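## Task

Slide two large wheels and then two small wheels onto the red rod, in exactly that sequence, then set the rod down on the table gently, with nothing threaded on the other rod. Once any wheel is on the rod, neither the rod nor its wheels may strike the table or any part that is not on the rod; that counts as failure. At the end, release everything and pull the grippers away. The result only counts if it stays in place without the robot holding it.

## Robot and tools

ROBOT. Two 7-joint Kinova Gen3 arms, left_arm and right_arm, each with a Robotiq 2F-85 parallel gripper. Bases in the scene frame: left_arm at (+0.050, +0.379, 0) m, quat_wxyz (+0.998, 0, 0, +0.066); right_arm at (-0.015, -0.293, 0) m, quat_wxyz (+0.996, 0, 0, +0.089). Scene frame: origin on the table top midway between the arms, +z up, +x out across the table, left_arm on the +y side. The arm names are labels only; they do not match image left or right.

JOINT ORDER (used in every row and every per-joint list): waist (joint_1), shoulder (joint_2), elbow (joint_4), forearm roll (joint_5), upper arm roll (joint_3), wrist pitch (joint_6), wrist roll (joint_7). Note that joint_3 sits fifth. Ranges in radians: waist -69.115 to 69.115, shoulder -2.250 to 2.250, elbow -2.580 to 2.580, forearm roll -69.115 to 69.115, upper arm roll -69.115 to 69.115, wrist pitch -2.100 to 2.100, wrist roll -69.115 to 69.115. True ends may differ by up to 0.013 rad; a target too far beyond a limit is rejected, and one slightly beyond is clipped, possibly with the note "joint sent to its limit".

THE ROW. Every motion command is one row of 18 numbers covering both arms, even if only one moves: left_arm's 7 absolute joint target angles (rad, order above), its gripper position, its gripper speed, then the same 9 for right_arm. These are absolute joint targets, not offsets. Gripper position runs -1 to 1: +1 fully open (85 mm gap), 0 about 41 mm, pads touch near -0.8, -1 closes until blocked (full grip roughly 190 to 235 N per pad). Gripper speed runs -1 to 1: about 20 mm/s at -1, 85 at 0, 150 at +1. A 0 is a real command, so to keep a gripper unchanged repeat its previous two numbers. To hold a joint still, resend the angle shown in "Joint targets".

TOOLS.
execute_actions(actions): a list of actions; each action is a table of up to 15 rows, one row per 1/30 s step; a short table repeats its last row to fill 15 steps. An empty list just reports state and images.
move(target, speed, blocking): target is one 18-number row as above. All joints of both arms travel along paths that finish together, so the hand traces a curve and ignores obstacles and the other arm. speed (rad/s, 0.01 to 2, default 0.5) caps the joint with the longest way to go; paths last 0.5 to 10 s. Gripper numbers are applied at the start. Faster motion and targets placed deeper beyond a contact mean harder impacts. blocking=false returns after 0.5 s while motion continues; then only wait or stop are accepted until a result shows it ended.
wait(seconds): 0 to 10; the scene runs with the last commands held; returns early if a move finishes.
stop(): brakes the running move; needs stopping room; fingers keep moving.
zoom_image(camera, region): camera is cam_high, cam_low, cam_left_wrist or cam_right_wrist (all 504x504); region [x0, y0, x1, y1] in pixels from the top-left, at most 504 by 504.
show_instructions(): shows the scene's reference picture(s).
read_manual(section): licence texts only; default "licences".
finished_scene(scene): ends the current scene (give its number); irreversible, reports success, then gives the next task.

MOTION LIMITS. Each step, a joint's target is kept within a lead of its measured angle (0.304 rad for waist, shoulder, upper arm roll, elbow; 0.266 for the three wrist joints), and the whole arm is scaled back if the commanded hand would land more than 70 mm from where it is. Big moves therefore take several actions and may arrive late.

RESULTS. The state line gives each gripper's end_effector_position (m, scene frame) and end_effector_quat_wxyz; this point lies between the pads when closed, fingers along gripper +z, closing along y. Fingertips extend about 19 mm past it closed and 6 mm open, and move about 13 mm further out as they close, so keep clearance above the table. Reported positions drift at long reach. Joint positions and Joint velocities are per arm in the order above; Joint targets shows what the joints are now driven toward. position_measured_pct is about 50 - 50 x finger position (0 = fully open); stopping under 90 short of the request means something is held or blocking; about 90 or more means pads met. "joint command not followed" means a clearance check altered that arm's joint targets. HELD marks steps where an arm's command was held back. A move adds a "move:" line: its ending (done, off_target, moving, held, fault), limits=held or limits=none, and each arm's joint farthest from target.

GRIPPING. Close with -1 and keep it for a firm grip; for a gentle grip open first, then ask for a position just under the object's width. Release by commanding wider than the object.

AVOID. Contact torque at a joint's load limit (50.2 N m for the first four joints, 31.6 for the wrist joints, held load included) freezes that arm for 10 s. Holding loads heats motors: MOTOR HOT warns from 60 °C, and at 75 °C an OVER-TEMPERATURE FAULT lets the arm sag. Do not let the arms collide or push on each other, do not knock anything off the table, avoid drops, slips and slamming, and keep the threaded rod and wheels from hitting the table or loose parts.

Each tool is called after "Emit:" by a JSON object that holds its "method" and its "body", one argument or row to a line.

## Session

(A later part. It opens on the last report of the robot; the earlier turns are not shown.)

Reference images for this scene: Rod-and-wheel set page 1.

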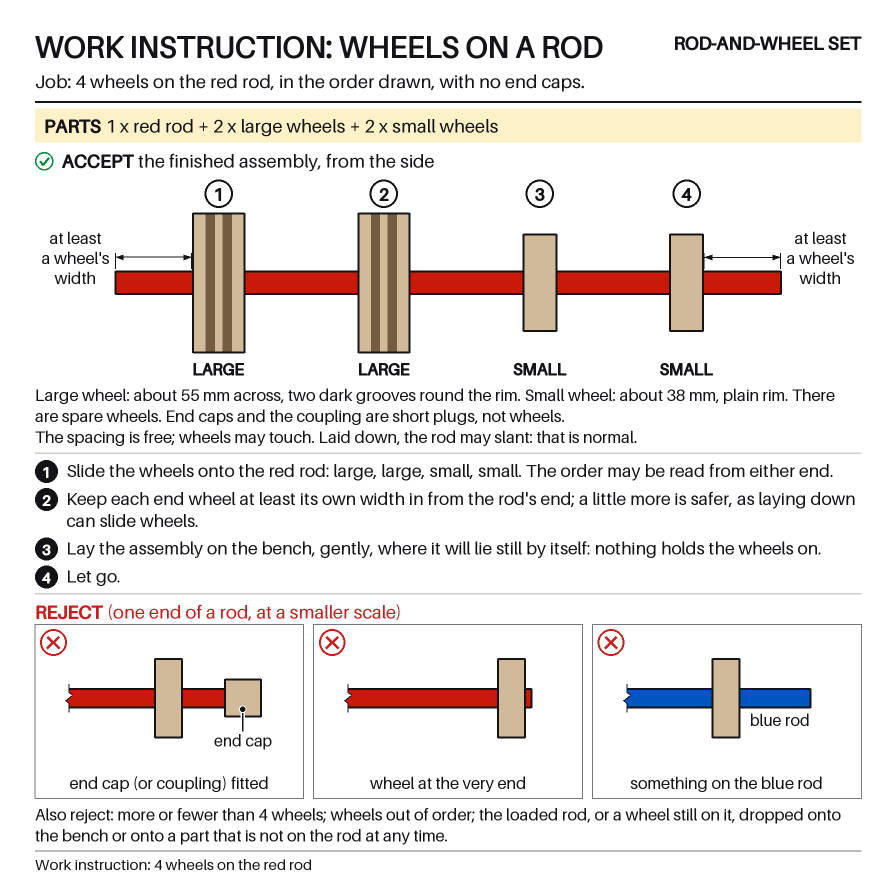

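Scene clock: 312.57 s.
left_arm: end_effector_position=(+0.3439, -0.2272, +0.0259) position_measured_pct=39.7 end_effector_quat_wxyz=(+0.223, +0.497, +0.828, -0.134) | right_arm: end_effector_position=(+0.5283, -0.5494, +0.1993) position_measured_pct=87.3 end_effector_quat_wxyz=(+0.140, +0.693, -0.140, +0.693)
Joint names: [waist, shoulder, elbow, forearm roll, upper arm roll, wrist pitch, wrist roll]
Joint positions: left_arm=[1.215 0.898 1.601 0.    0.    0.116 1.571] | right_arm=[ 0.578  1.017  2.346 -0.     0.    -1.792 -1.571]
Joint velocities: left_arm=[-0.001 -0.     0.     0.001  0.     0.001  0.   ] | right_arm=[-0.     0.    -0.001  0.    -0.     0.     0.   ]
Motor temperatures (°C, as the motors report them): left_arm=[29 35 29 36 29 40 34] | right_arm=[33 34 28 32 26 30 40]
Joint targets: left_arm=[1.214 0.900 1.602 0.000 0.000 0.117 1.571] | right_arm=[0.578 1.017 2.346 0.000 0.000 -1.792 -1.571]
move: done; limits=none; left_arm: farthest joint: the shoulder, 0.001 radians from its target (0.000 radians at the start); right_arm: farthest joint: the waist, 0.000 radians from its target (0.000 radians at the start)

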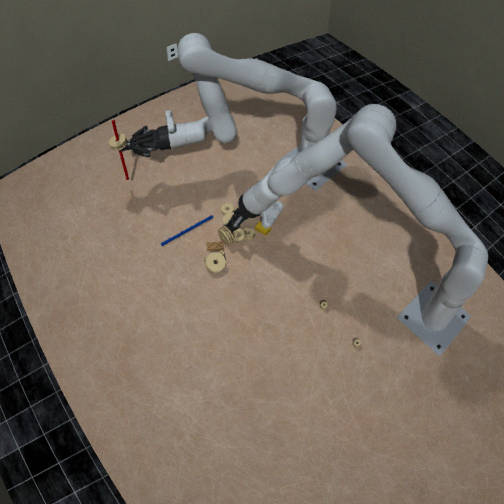

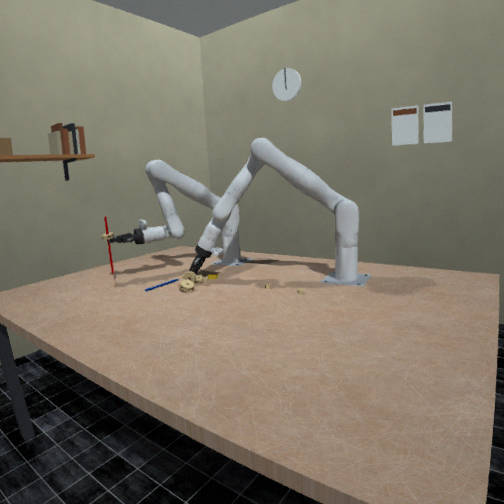

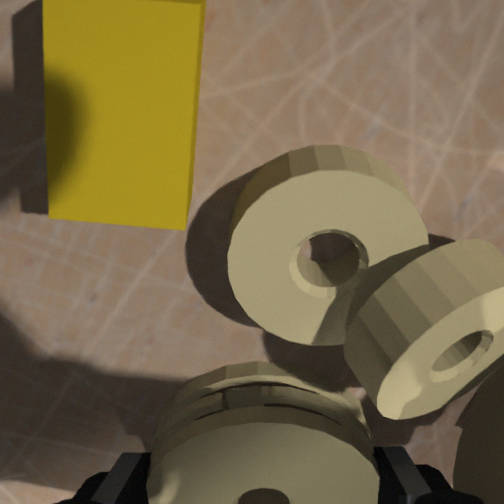

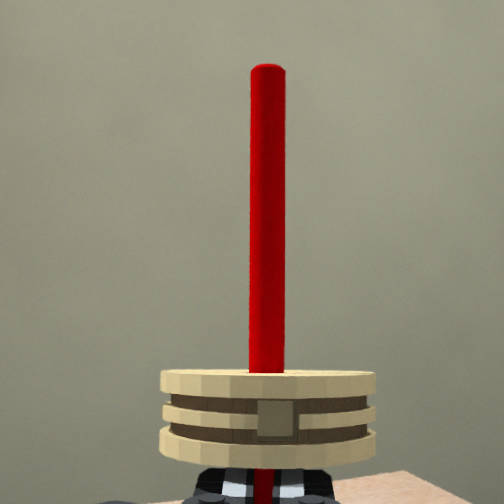

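Emit:
{"method": "move", "body": {
  "target": [1.2145,0.799,1.5861,0,0,0.2329,1.571,-1,-0.3,0.578,1.017,2.346,0,0,-1.792,-1.571,-1,-0.5],
  "speed": 0.15
}}

Emit:
{"method": "move", "body": {
  "target": [1.096,0.75,0.70,0,0,1.168,1.571,-1,-0.3,0.578,1.017,2.346,0,0,-1.792,-1.571,-1,-0.5],
  "speed": 0.8
}}

Emit:
{"method": "move", "body": {
  "target": [0.7553,0.3144,1.3857,0,0,0.9183,1.571,-1,-0.3,-0.1,1.017,2.346,0,0,-1.792,-1.571,-1,-0.5],
  "speed": 0.7
}}

Emit:
{"method": "move", "body": {
  "target": [0.7553,0.3144,1.3857,0,0,0.9183,1.571,-1,-0.3,-0.372,1.017,2.346,0,0,-1.792,-1.571,-1,-0.5],
  "speed": 0.4
}}

Scene clock: 318.37 s.
left_arm: end_effector_position=(+0.3437, -0.2265, +0.0799) position_measured_pct=39.7 end_effector_quat_wxyz=(+0.222, +0.497, +0.828, -0.133) | right_arm: end_effector_position=(+0.5283, -0.5494, +0.1993) position_measured_pct=87.3 end_effector_quat_wxyz=(+0.140, +0.693, -0.140, +0.693)
Joint names: [waist, shoulder, elbow, forearm roll, upper arm roll, wrist pitch, wrist roll]
Joint positions: left_arm=[1.215 0.799 1.586 0.    0.    0.233 1.571] | right_arm=[ 0.578  1.017  2.346 -0.     0.    -1.792 -1.571]
Joint velocities: left_arm=[ 0.002 -0.002 -0.    -0.     0.     0.     0.   ] | right_arm=[ 0.    -0.    -0.001  0.     0.     0.    -0.   ]
Motor temperatures (°C, as the motors report them): left_arm=[29 35 29 36 29 40 34] | right_arm=[33 34 28 32 26 30 40]
Joint targets: left_arm=[1.214 0.799 1.586 0.000 0.000 0.233 1.571] | right_arm=[0.578 1.017 2.346 0.000 0.000 -1.792 -1.571]
move: done; limits=none; left_arm: farthest joint: the waist, 0.000 radians from its target (0.000 radians at the start); right_arm: farthest joint: the waist, 0.000 radians from its target (0.000 radians at the start)

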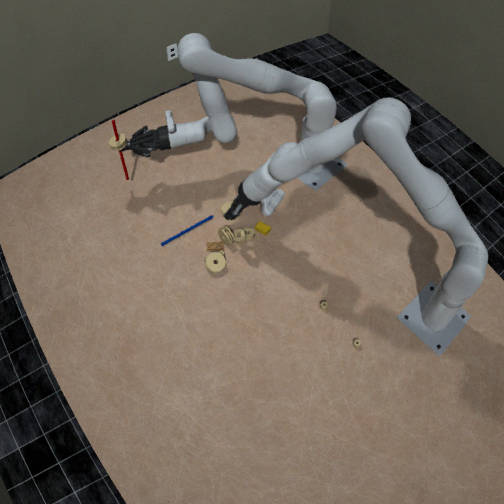

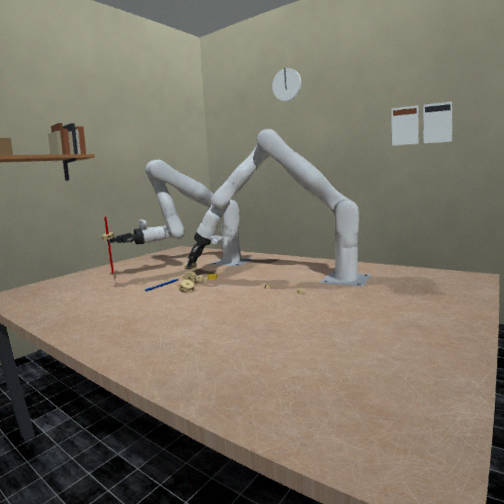

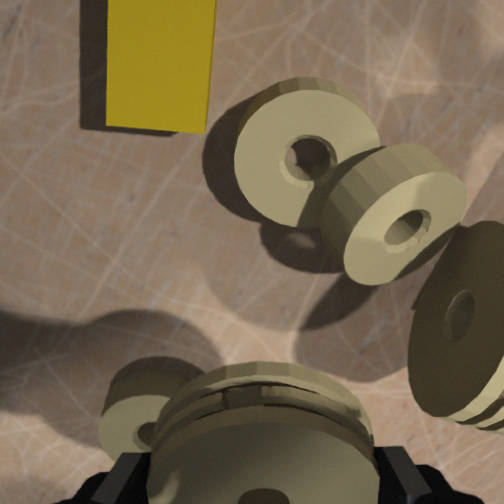

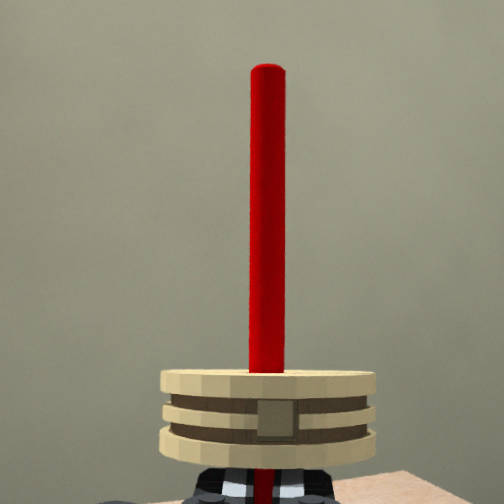

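Scene clock: 320.10 s.
left_arm: end_effector_position=(+0.4598, -0.2545, +0.3611) position_measured_pct=39.7 end_effector_quat_wxyz=(+0.229, +0.447, +0.856, -0.120) | right_arm: end_effector_position=(+0.5283, -0.5494, +0.1993) position_measured_pct=87.3 end_effector_quat_wxyz=(+0.140, +0.693, -0.140, +0.693)
Joint names: [waist, shoulder, elbow, forearm roll, upper arm roll, wrist pitch, wrist roll]
Joint positions: left_arm=[ 1.096  0.75   0.7   -0.    -0.     1.168  1.571] | right_arm=[ 0.578  1.017  2.346 -0.     0.    -1.792 -1.571]
Joint velocities: left_arm=[ 0.     0.003  0.001 -0.001 -0.    -0.     0.   ] | right_arm=[-0. -0. -0.  0. -0.  0. -0.]
Motor temperatures (°C, as the motors report them): left_arm=[29 35 29 36 29 40 34] | right_arm=[33 34 28 32 26 30 40]
Joint targets: left_arm=[1.096 0.750 0.700 0.000 0.000 1.168 1.571] | right_arm=[0.578 1.017 2.346 0.000 0.000 -1.792 -1.571]
move: done; limits=none; left_arm: farthest joint: the waist, 0.000 radians from its target (0.119 radians at the start); right_arm: farthest joint: the waist, 0.000 radians from its target (0.000 radians at the start)

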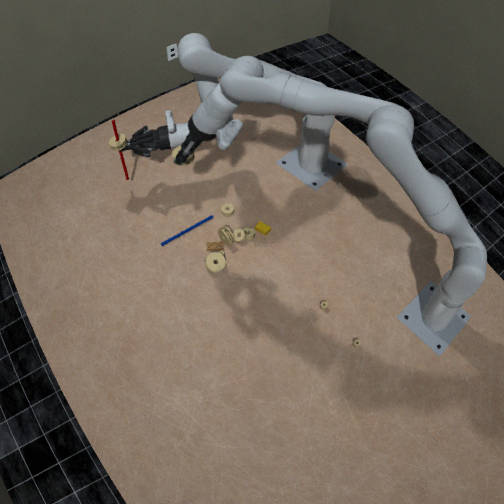

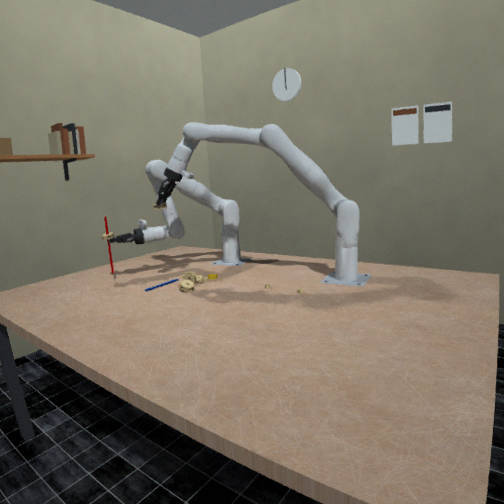

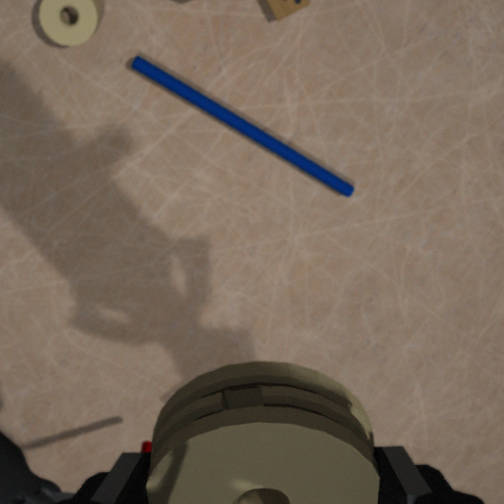

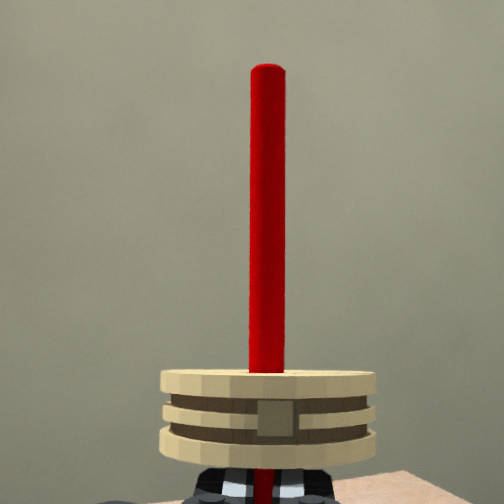

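Scene clock: 321.73 s.
left_arm: end_effector_position=(+0.5204, +0.0105, +0.3747) position_measured_pct=39.7 end_effector_quat_wxyz=(+0.246, +0.296, +0.920, -0.079) | right_arm: end_effector_position=(+0.5688, -0.1521, +0.1993) position_measured_pct=87.3 end_effector_quat_wxyz=(-0.098, +0.700, +0.098, +0.700)
Joint names: [waist, shoulder, elbow, forearm roll, upper arm roll, wrist pitch, wrist roll]
Joint positions: left_arm=[ 0.755  0.315  1.386 -0.    -0.     0.918  1.571] | right_arm=[-0.1    1.017  2.346  0.    -0.    -1.792 -1.571]
Joint velocities: left_arm=[-0.002 -0.002  0.    -0.    -0.     0.001  0.   ] | right_arm=[-0.003  0.     0.     0.     0.     0.     0.   ]
Motor temperatures (°C, as the motors report them): left_arm=[29 35 29 36 29 40 34] | right_arm=[33 34 28 32 26 30 40]
Joint targets: left_arm=[0.755 0.314 1.386 0.000 0.000 0.918 1.571] | right_arm=[-0.100 1.017 2.346 0.000 0.000 -1.792 -1.571]
move: done; limits=none; left_arm: farthest joint: the waist, 0.000 radians from its target (0.341 radians at the start); right_arm: farthest joint: the waist, 0.000 radians from its target (0.678 radians at the start)

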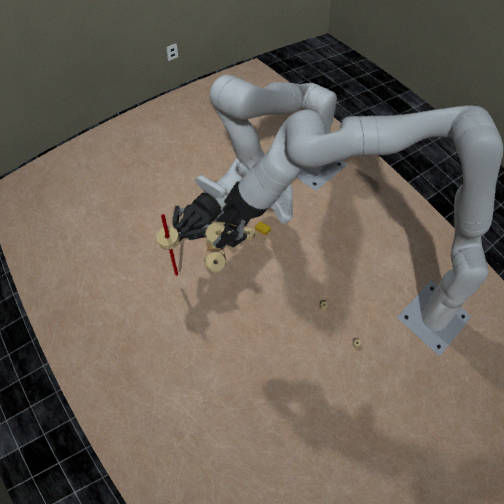

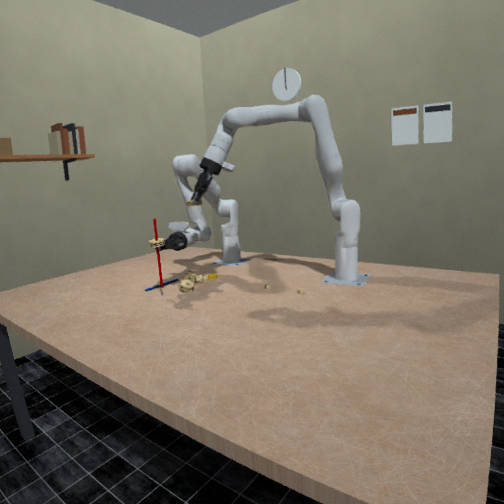

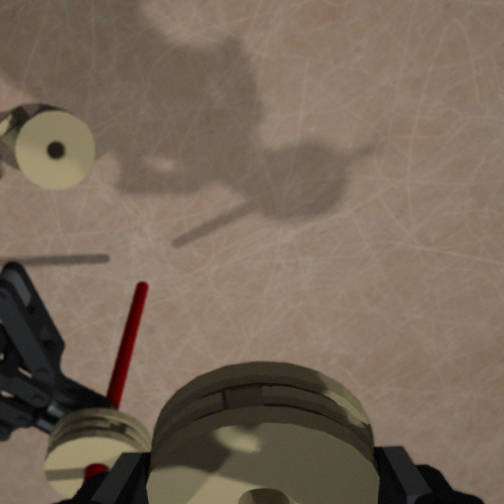

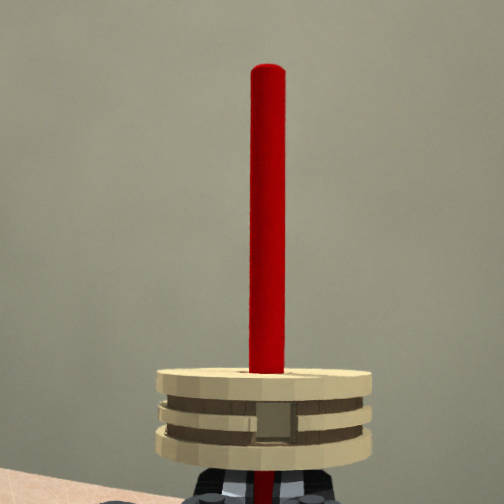

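Scene clock: 322.93 s.
left_arm: end_effector_position=(+0.5204, +0.0106, +0.3748) position_measured_pct=39.7 end_effector_quat_wxyz=(+0.246, +0.296, +0.920, -0.079) | right_arm: end_effector_position=(+0.5095, -0.0005, +0.1993) position_measured_pct=87.3 end_effector_quat_wxyz=(-0.192, +0.681, +0.192, +0.680)
Joint names: [waist, shoulder, elbow, forearm roll, upper arm roll, wrist pitch, wrist roll]
Joint positions: left_arm=[0.755 0.314 1.386 0.    0.    0.918 1.571] | right_arm=[-0.372  1.017  2.346  0.    -0.    -1.792 -1.571]
Joint velocities: left_arm=[ 0.001 -0.001  0.     0.     0.     0.     0.   ] | right_arm=[-0.003 -0.    -0.    -0.001  0.     0.    -0.   ]
Motor temperatures (°C, as the motors report them): left_arm=[29 35 29 36 29 40 34] | right_arm=[33 34 28 32 26 30 40]
Joint targets: left_arm=[0.755 0.314 1.386 0.000 0.000 0.918 1.571] | right_arm=[-0.372 1.017 2.346 0.000 0.000 -1.792 -1.571]
move: done; limits=none; left_arm: farthest joint: the waist, 0.000 radians from its target (0.000 radians at the start); right_arm: farthest joint: the waist, 0.000 radians from its target (0.272 radians at the start)

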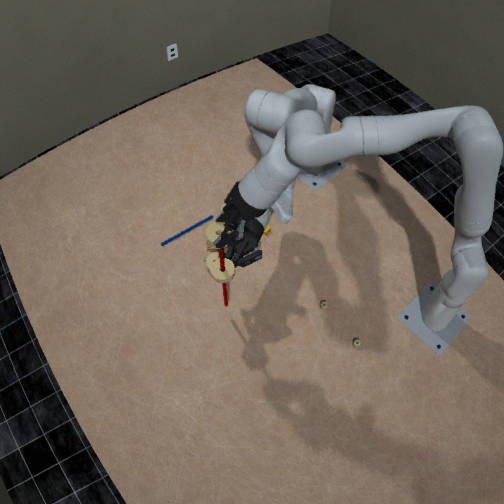

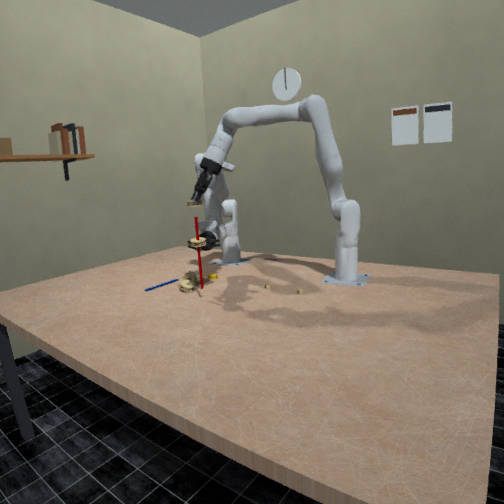

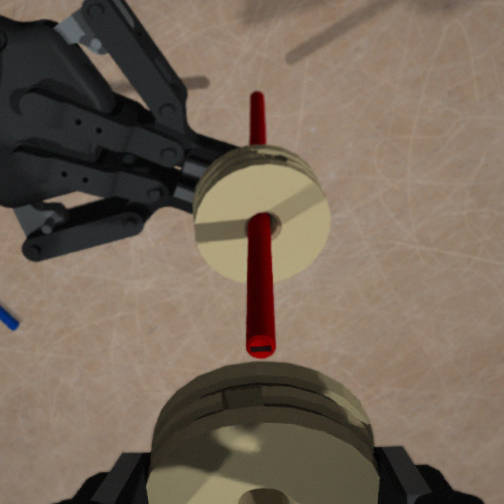

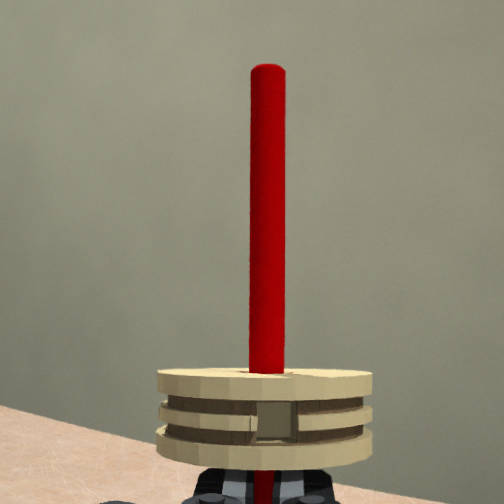

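Now to z=.345 with the same correction.

Emit:
{"method": "move", "body": {
  "target": [0.7553,0.3247,1.4676,0,0,0.8261,1.571,-1,-0.3,-0.372,1.017,2.346,0,0,-1.792,-1.571,-1,-0.5],
  "speed": 0.15
}}

Emit:
{"method": "zoom_image", "body": {
  "camera": "cam_right_wrist",
  "region": [170,0,370,160]
}}

Emit:
{"method": "zoom_image", "body": {
  "camera": "cam_left_wrist",
  "region": [170,304,370,504]
}}

Scene clock: 325.83 s.
left_arm: end_effector_position=(+0.5197, +0.0111, +0.3448) position_measured_pct=39.7 end_effector_quat_wxyz=(+0.246, +0.296, +0.920, -0.079) | right_arm: end_effector_position=(+0.5094, -0.0003, +0.1993) position_measured_pct=87.3 end_effector_quat_wxyz=(-0.192, +0.681, +0.192, +0.680)
Joint names: [waist, shoulder, elbow, forearm roll, upper arm roll, wrist pitch, wrist roll]
Joint positions: left_arm=[0.755 0.325 1.468 0.    0.    0.826 1.571] | right_arm=[-0.372  1.017  2.346 -0.     0.    -1.792 -1.571]
Joint velocities: left_arm=[-0.002  0.     0.     0.    -0.    -0.    -0.001] | right_arm=[ 0.  0. -0. -0.  0.  0. -0.]
Motor temperatures (°C, as the motors report them): left_arm=[29 35 29 36 29 40 34] | right_arm=[33 34 28 32 26 30 40]
Joint targets: left_arm=[0.755 0.325 1.468 0.000 0.000 0.826 1.571] | right_arm=[-0.372 1.017 2.346 0.000 0.000 -1.792 -1.571]
move: done; limits=none; left_arm: farthest joint: the waist, 0.000 radians from its target (0.000 radians at the start); right_arm: farthest joint: the waist, 0.000 radians from its target (0.000 radians at the start)

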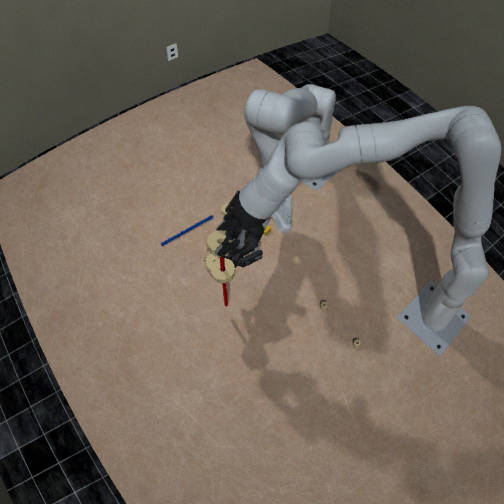

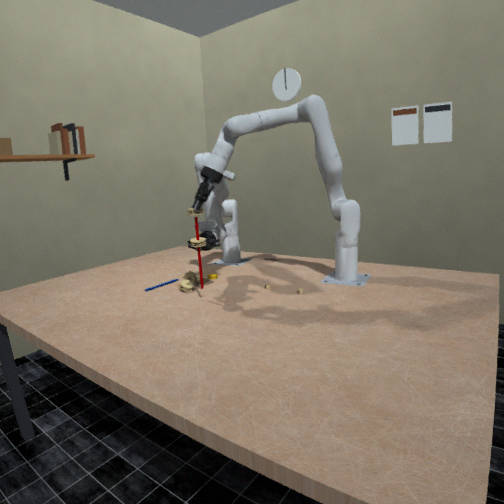

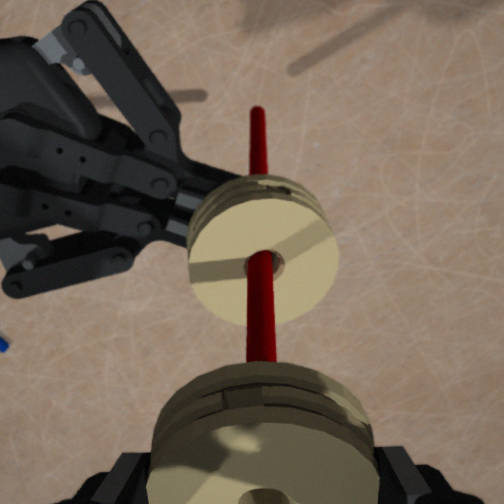

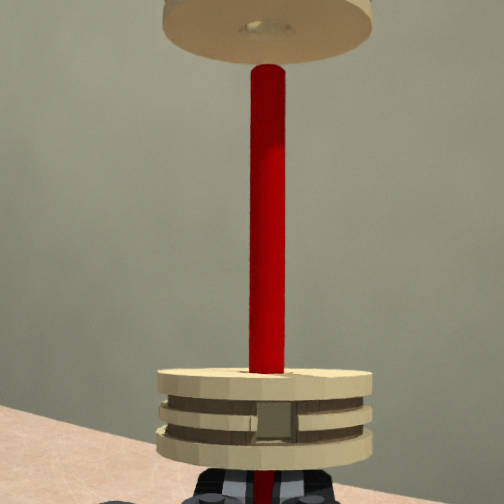

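Region (170, 0, 370, 160) of cam_right_wrist's 504x504 image, scaled by 2.520; it fills the top 403 rows of this view, and the rest is white.

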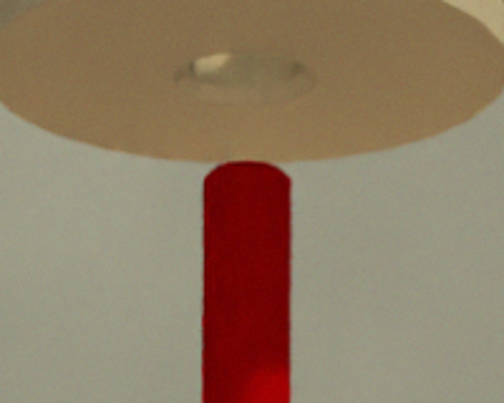

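Region (170, 304, 370, 504) of cam_left_wrist's 504x504 image, scaled by 2.520.

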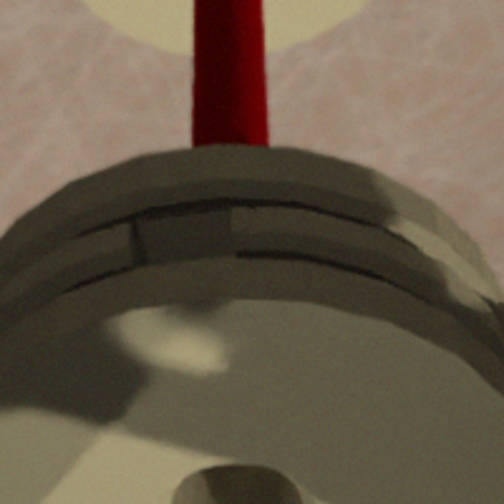

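Emit:
{"method": "move", "body": {
  "target": [0.7553,0.3508,1.5616,0,0,0.7061,1.571,-1,-0.3,-0.372,1.017,2.346,0,0,-1.792,-1.571,-1,-0.5],
  "speed": 0.06
}}

Emit:
{"method": "move", "body": {
  "target": [0.7553,0.3829,1.6334,0,0,0.6017,1.571,-1,-0.3,-0.372,1.017,2.346,0,0,-1.792,-1.571,-1,-0.5],
  "speed": 0.08
}}

Scene clock: 330.73 s.
left_arm: end_effector_position=(+0.5195, +0.0112, +0.3050) position_measured_pct=39.7 end_effector_quat_wxyz=(+0.246, +0.296, +0.920, -0.079) | right_arm: end_effector_position=(+0.5094, -0.0003, +0.1993) position_measured_pct=87.3 end_effector_quat_wxyz=(-0.192, +0.681, +0.192, +0.680)
Joint names: [waist, shoulder, elbow, forearm roll, upper arm roll, wrist pitch, wrist roll]
Joint positions: left_arm=[ 0.755  0.351  1.562  0.    -0.     0.706  1.571] | right_arm=[-0.372  1.017  2.346 -0.     0.    -1.792 -1.571]
Joint velocities: left_arm=[ 0.001  0.    -0.     0.002  0.    -0.    -0.   ] | right_arm=[ 0.     0.    -0.002 -0.    -0.    -0.     0.   ]
Motor temperatures (°C, as the motors report them): left_arm=[29 35 29 36 29 40 34] | right_arm=[33 34 28 32 26 30 40]
Joint targets: left_arm=[0.755 0.351 1.562 0.000 0.000 0.706 1.571] | right_arm=[-0.372 1.017 2.346 0.000 0.000 -1.792 -1.571]
move: done; limits=none; left_arm: farthest joint: the waist, 0.000 radians from its target (0.000 radians at the start); right_arm: farthest joint: the waist, 0.000 radians from its target (0.000 radians at the start)

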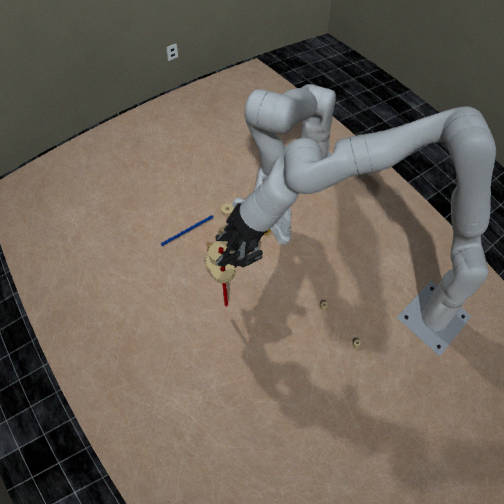

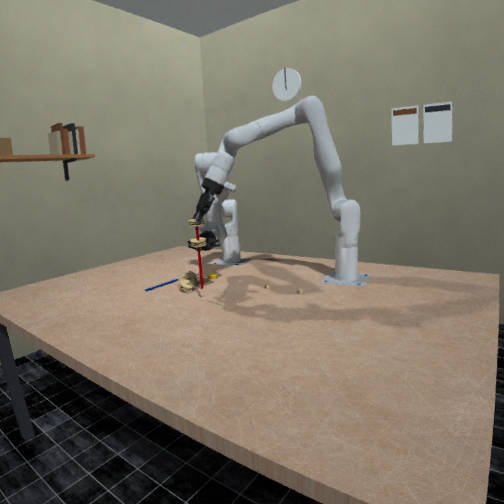

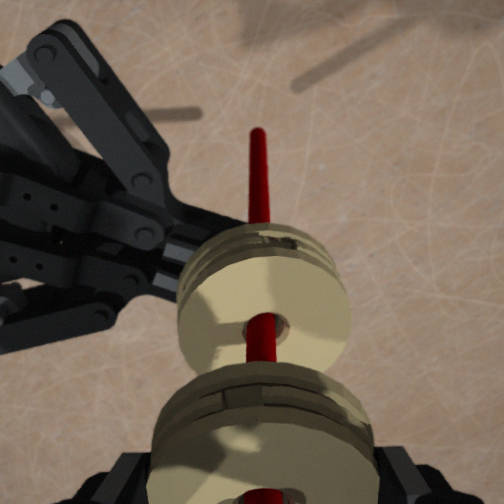

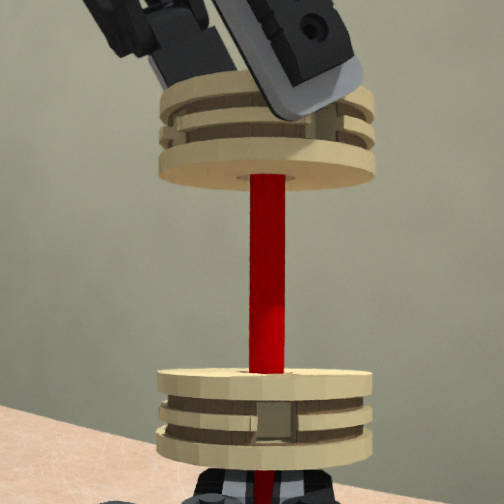

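Scene clock: 332.33 s.
left_arm: end_effector_position=(+0.5197, +0.0111, +0.2701) position_measured_pct=39.7 end_effector_quat_wxyz=(+0.246, +0.296, +0.920, -0.079) | right_arm: end_effector_position=(+0.5094, -0.0003, +0.1993) position_measured_pct=87.3 end_effector_quat_wxyz=(-0.192, +0.681, +0.192, +0.680)
Joint names: [waist, shoulder, elbow, forearm roll, upper arm roll, wrist pitch, wrist roll]
Joint positions: left_arm=[0.755 0.383 1.633 0.    0.    0.602 1.571] | right_arm=[-0.372  1.017  2.346 -0.     0.    -1.792 -1.571]
Joint velocities: left_arm=[-0.    -0.    -0.    -0.001 -0.    -0.    -0.001] | right_arm=[ 0.     0.    -0.    -0.001 -0.    -0.     0.   ]
Motor temperatures (°C, as the motors report them): left_arm=[29 35 29 36 29 40 34] | right_arm=[33 34 28 32 26 30 40]
Joint targets: left_arm=[0.755 0.383 1.633 0.000 0.000 0.602 1.571] | right_arm=[-0.372 1.017 2.346 0.000 0.000 -1.792 -1.571]
move: done; limits=none; left_arm: farthest joint: the waist, 0.000 radians from its target (0.000 radians at the start); right_arm: farthest joint: the waist, 0.000 radians from its target (0.000 radians at the start)

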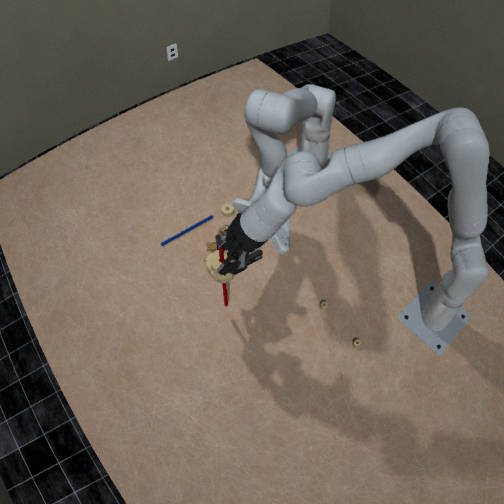

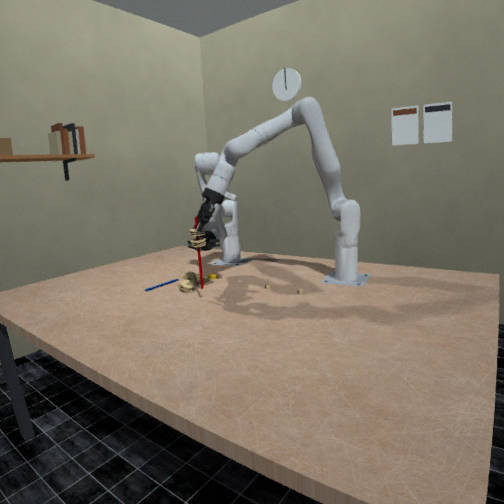

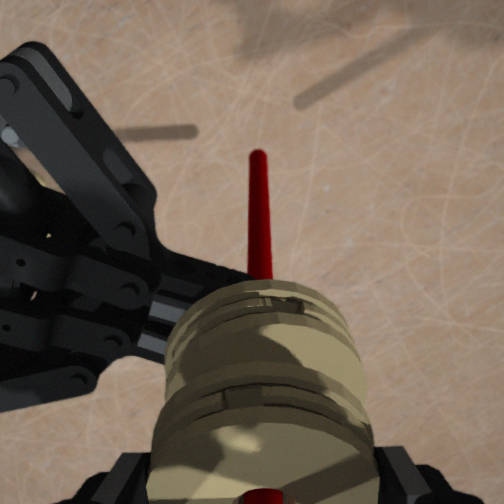

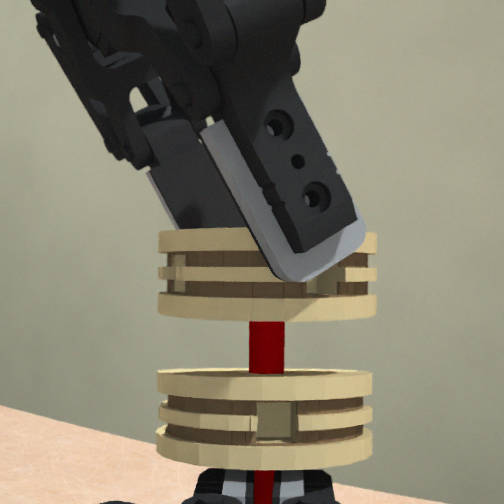

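Emit:
{"method": "move", "body": {
  "target": [0.7553,0.3914,1.6486,0,0,0.578,1.571,-1,-0.3,-0.372,1.017,2.346,0,0,-1.792,-1.571,-1,-0.5],
  "speed": 0.04
}}

Emit:
{"method": "move", "body": {
  "target": [0.7553,0.3914,1.6486,0,0,0.578,1.571,0.6,-0.3,-0.372,1.017,2.346,0,0,-1.792,-1.571,-1,-0.5],
  "speed": 0.04
}}

Emit:
{"method": "move", "body": {
  "target": [0.7553,0.3144,1.3857,0,0,0.9183,1.571,0.6,-0.3,-0.372,1.017,2.346,0,0,-1.792,-1.571,-1,-0.5],
  "speed": 0.4
}}

Scene clock: 335.63 s.
left_arm: end_effector_position=(+0.5197, +0.0111, +0.2620) position_measured_pct=39.7 end_effector_quat_wxyz=(+0.246, +0.296, +0.920, -0.079) | right_arm: end_effector_position=(+0.5094, -0.0003, +0.1993) position_measured_pct=87.3 end_effector_quat_wxyz=(-0.192, +0.681, +0.192, +0.680)
Joint names: [waist, shoulder, elbow, forearm roll, upper arm roll, wrist pitch, wrist roll]
Joint positions: left_arm=[ 0.755  0.391  1.649 -0.     0.     0.578  1.571] | right_arm=[-0.372  1.017  2.346 -0.     0.    -1.792 -1.571]
Joint velocities: left_arm=[-0.     0.001  0.     0.001  0.    -0.001 -0.001] | right_arm=[-0.    -0.    -0.003 -0.    -0.     0.     0.   ]
Motor temperatures (°C, as the motors report them): left_arm=[29 35 29 36 29 40 34] | right_arm=[33 34 28 32 26 30 40]
Joint targets: left_arm=[0.755 0.391 1.649 0.000 0.000 0.578 1.571] | right_arm=[-0.372 1.017 2.346 0.000 0.000 -1.792 -1.571]
move: done; limits=none; left_arm: farthest joint: the waist, 0.000 radians from its target (0.000 radians at the start); right_arm: farthest joint: the waist, 0.000 radians from its target (0.000 radians at the start)

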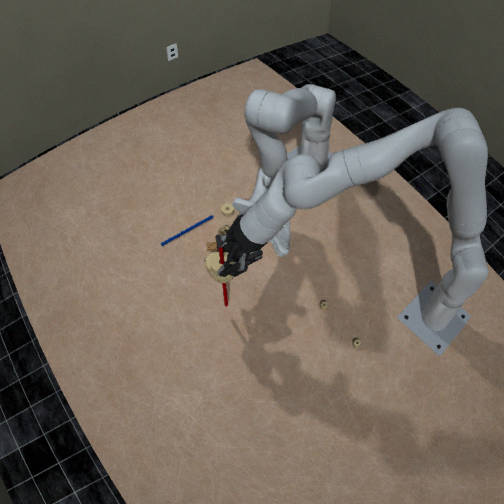

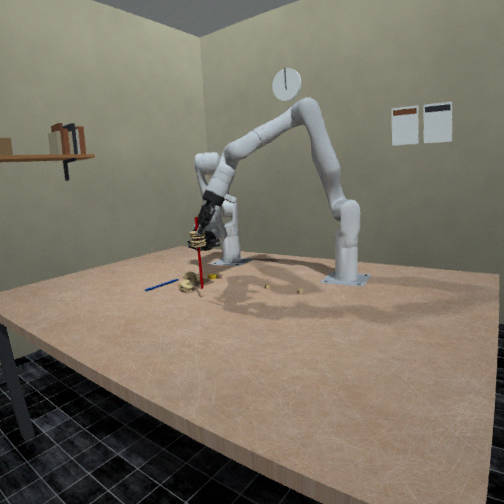

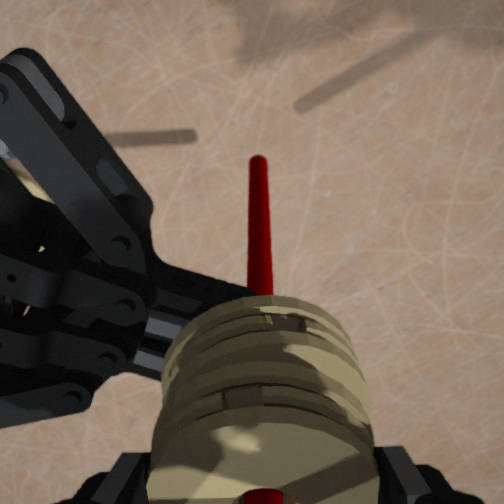

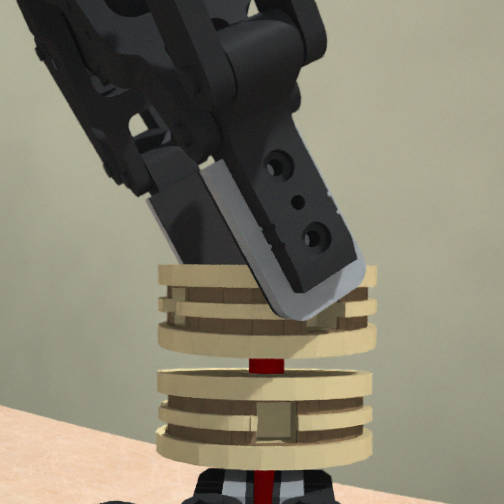

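Scene clock: 336.33 s.
left_arm: end_effector_position=(+0.5197, +0.0111, +0.2620) position_measured_pct=19.8 end_effector_quat_wxyz=(+0.246, +0.296, +0.920, -0.079) | right_arm: end_effector_position=(+0.5094, -0.0003, +0.1991) position_measured_pct=87.3 end_effector_quat_wxyz=(-0.192, +0.681, +0.192, +0.680)
Joint names: [waist, shoulder, elbow, forearm roll, upper arm roll, wrist pitch, wrist roll]
Joint positions: left_arm=[0.755 0.391 1.649 0.    0.    0.578 1.571] | right_arm=[-0.372  1.017  2.346  0.    -0.    -1.792 -1.571]
Joint velocities: left_arm=[ 0.001  0.     0.001  0.001 -0.     0.     0.   ] | right_arm=[-0.    -0.     0.001  0.     0.     0.     0.   ]
Motor temperatures (°C, as the motors report them): left_arm=[29 35 29 36 29 40 34] | right_arm=[33 34 28 32 26 30 40]
Joint targets: left_arm=[0.755 0.391 1.649 0.000 0.000 0.578 1.571] | right_arm=[-0.372 1.017 2.346 0.000 0.000 -1.792 -1.571]
move: done; limits=none; left_arm: farthest joint: the waist, 0.000 radians from its target (0.000 radians at the start); right_arm: farthest joint: the waist, 0.000 radians from its target (0.000 radians at the start)

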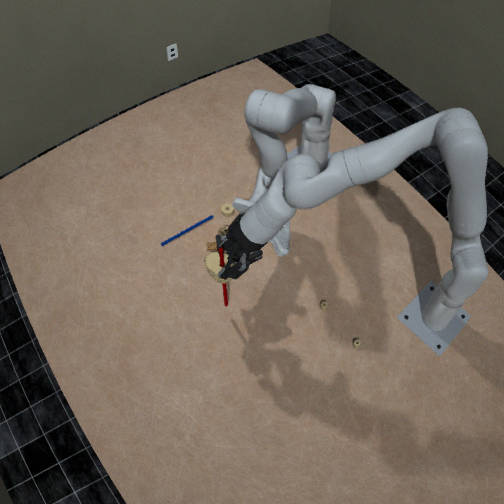

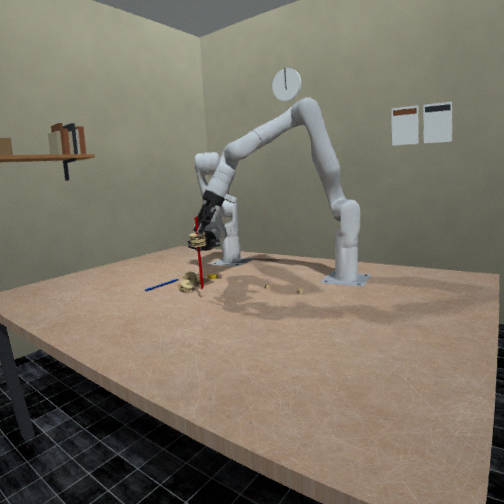

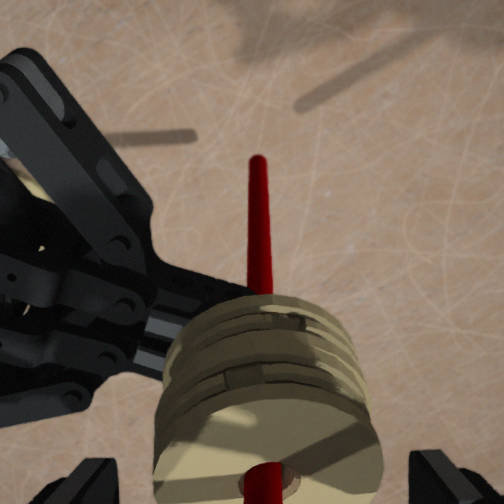

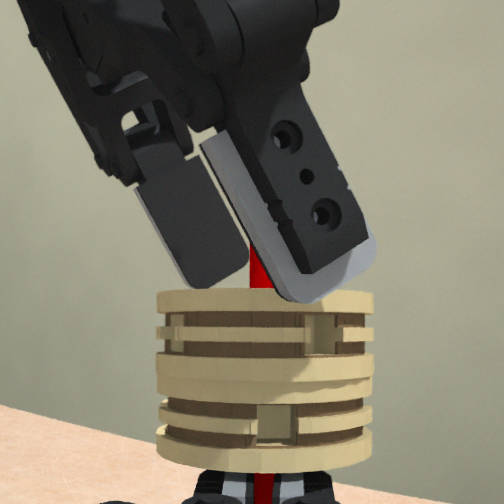

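Scene clock: 337.60 s.
left_arm: end_effector_position=(+0.5204, +0.0106, +0.3748) position_measured_pct=19.8 end_effector_quat_wxyz=(+0.246, +0.296, +0.920, -0.079) | right_arm: end_effector_position=(+0.5094, -0.0003, +0.1991) position_measured_pct=87.3 end_effector_quat_wxyz=(-0.192, +0.681, +0.192, +0.680)
Joint names: [waist, shoulder, elbow, forearm roll, upper arm roll, wrist pitch, wrist roll]
Joint positions: left_arm=[ 0.755  0.314  1.386 -0.    -0.     0.918  1.571] | right_arm=[-0.372  1.017  2.346  0.    -0.    -1.792 -1.571]
Joint velocities: left_arm=[-0.     0.001  0.     0.     0.     0.001  0.   ] | right_arm=[-0.    -0.     0.001 -0.001 -0.     0.     0.   ]
Motor temperatures (°C, as the motors report them): left_arm=[29 35 29 36 29 40 34] | right_arm=[33 34 28 32 26 30 40]
Joint targets: left_arm=[0.755 0.314 1.386 0.000 0.000 0.918 1.571] | right_arm=[-0.372 1.017 2.346 0.000 0.000 -1.792 -1.571]
move: done; limits=none; left_arm: farthest joint: the waist, 0.000 radians from its target (0.000 radians at the start); right_arm: farthest joint: the waist, 0.000 radians from its target (0.000 radians at the start)

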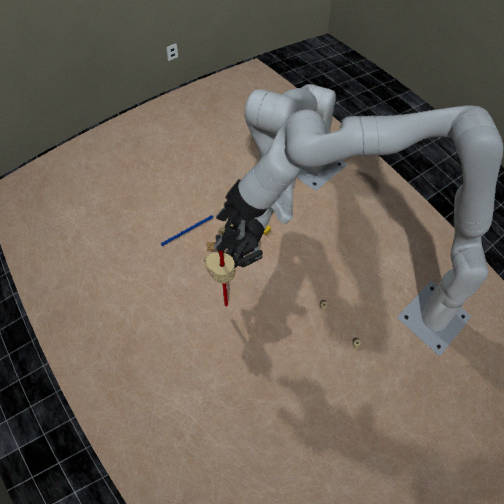

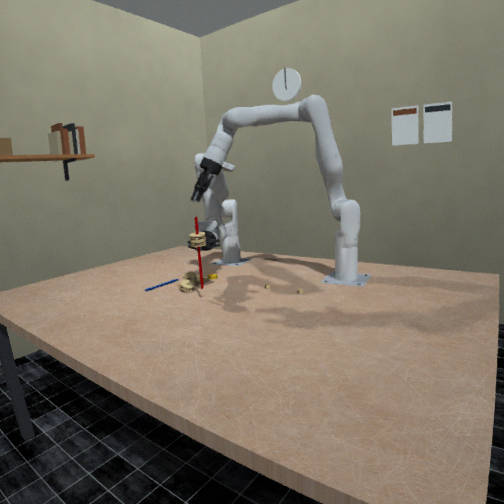

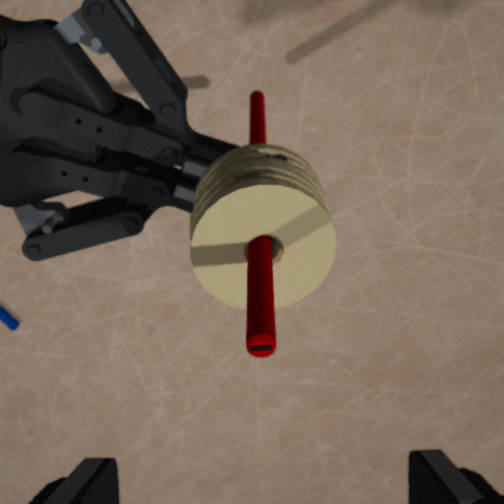

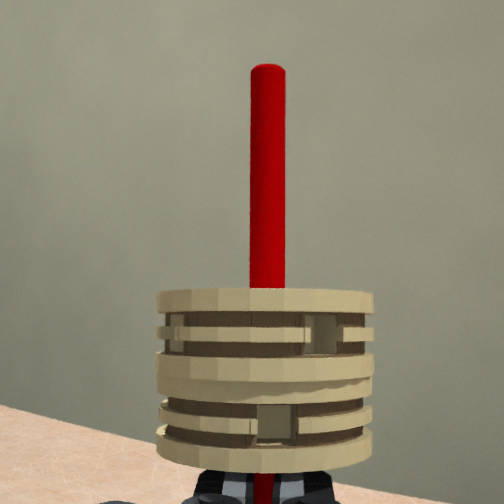

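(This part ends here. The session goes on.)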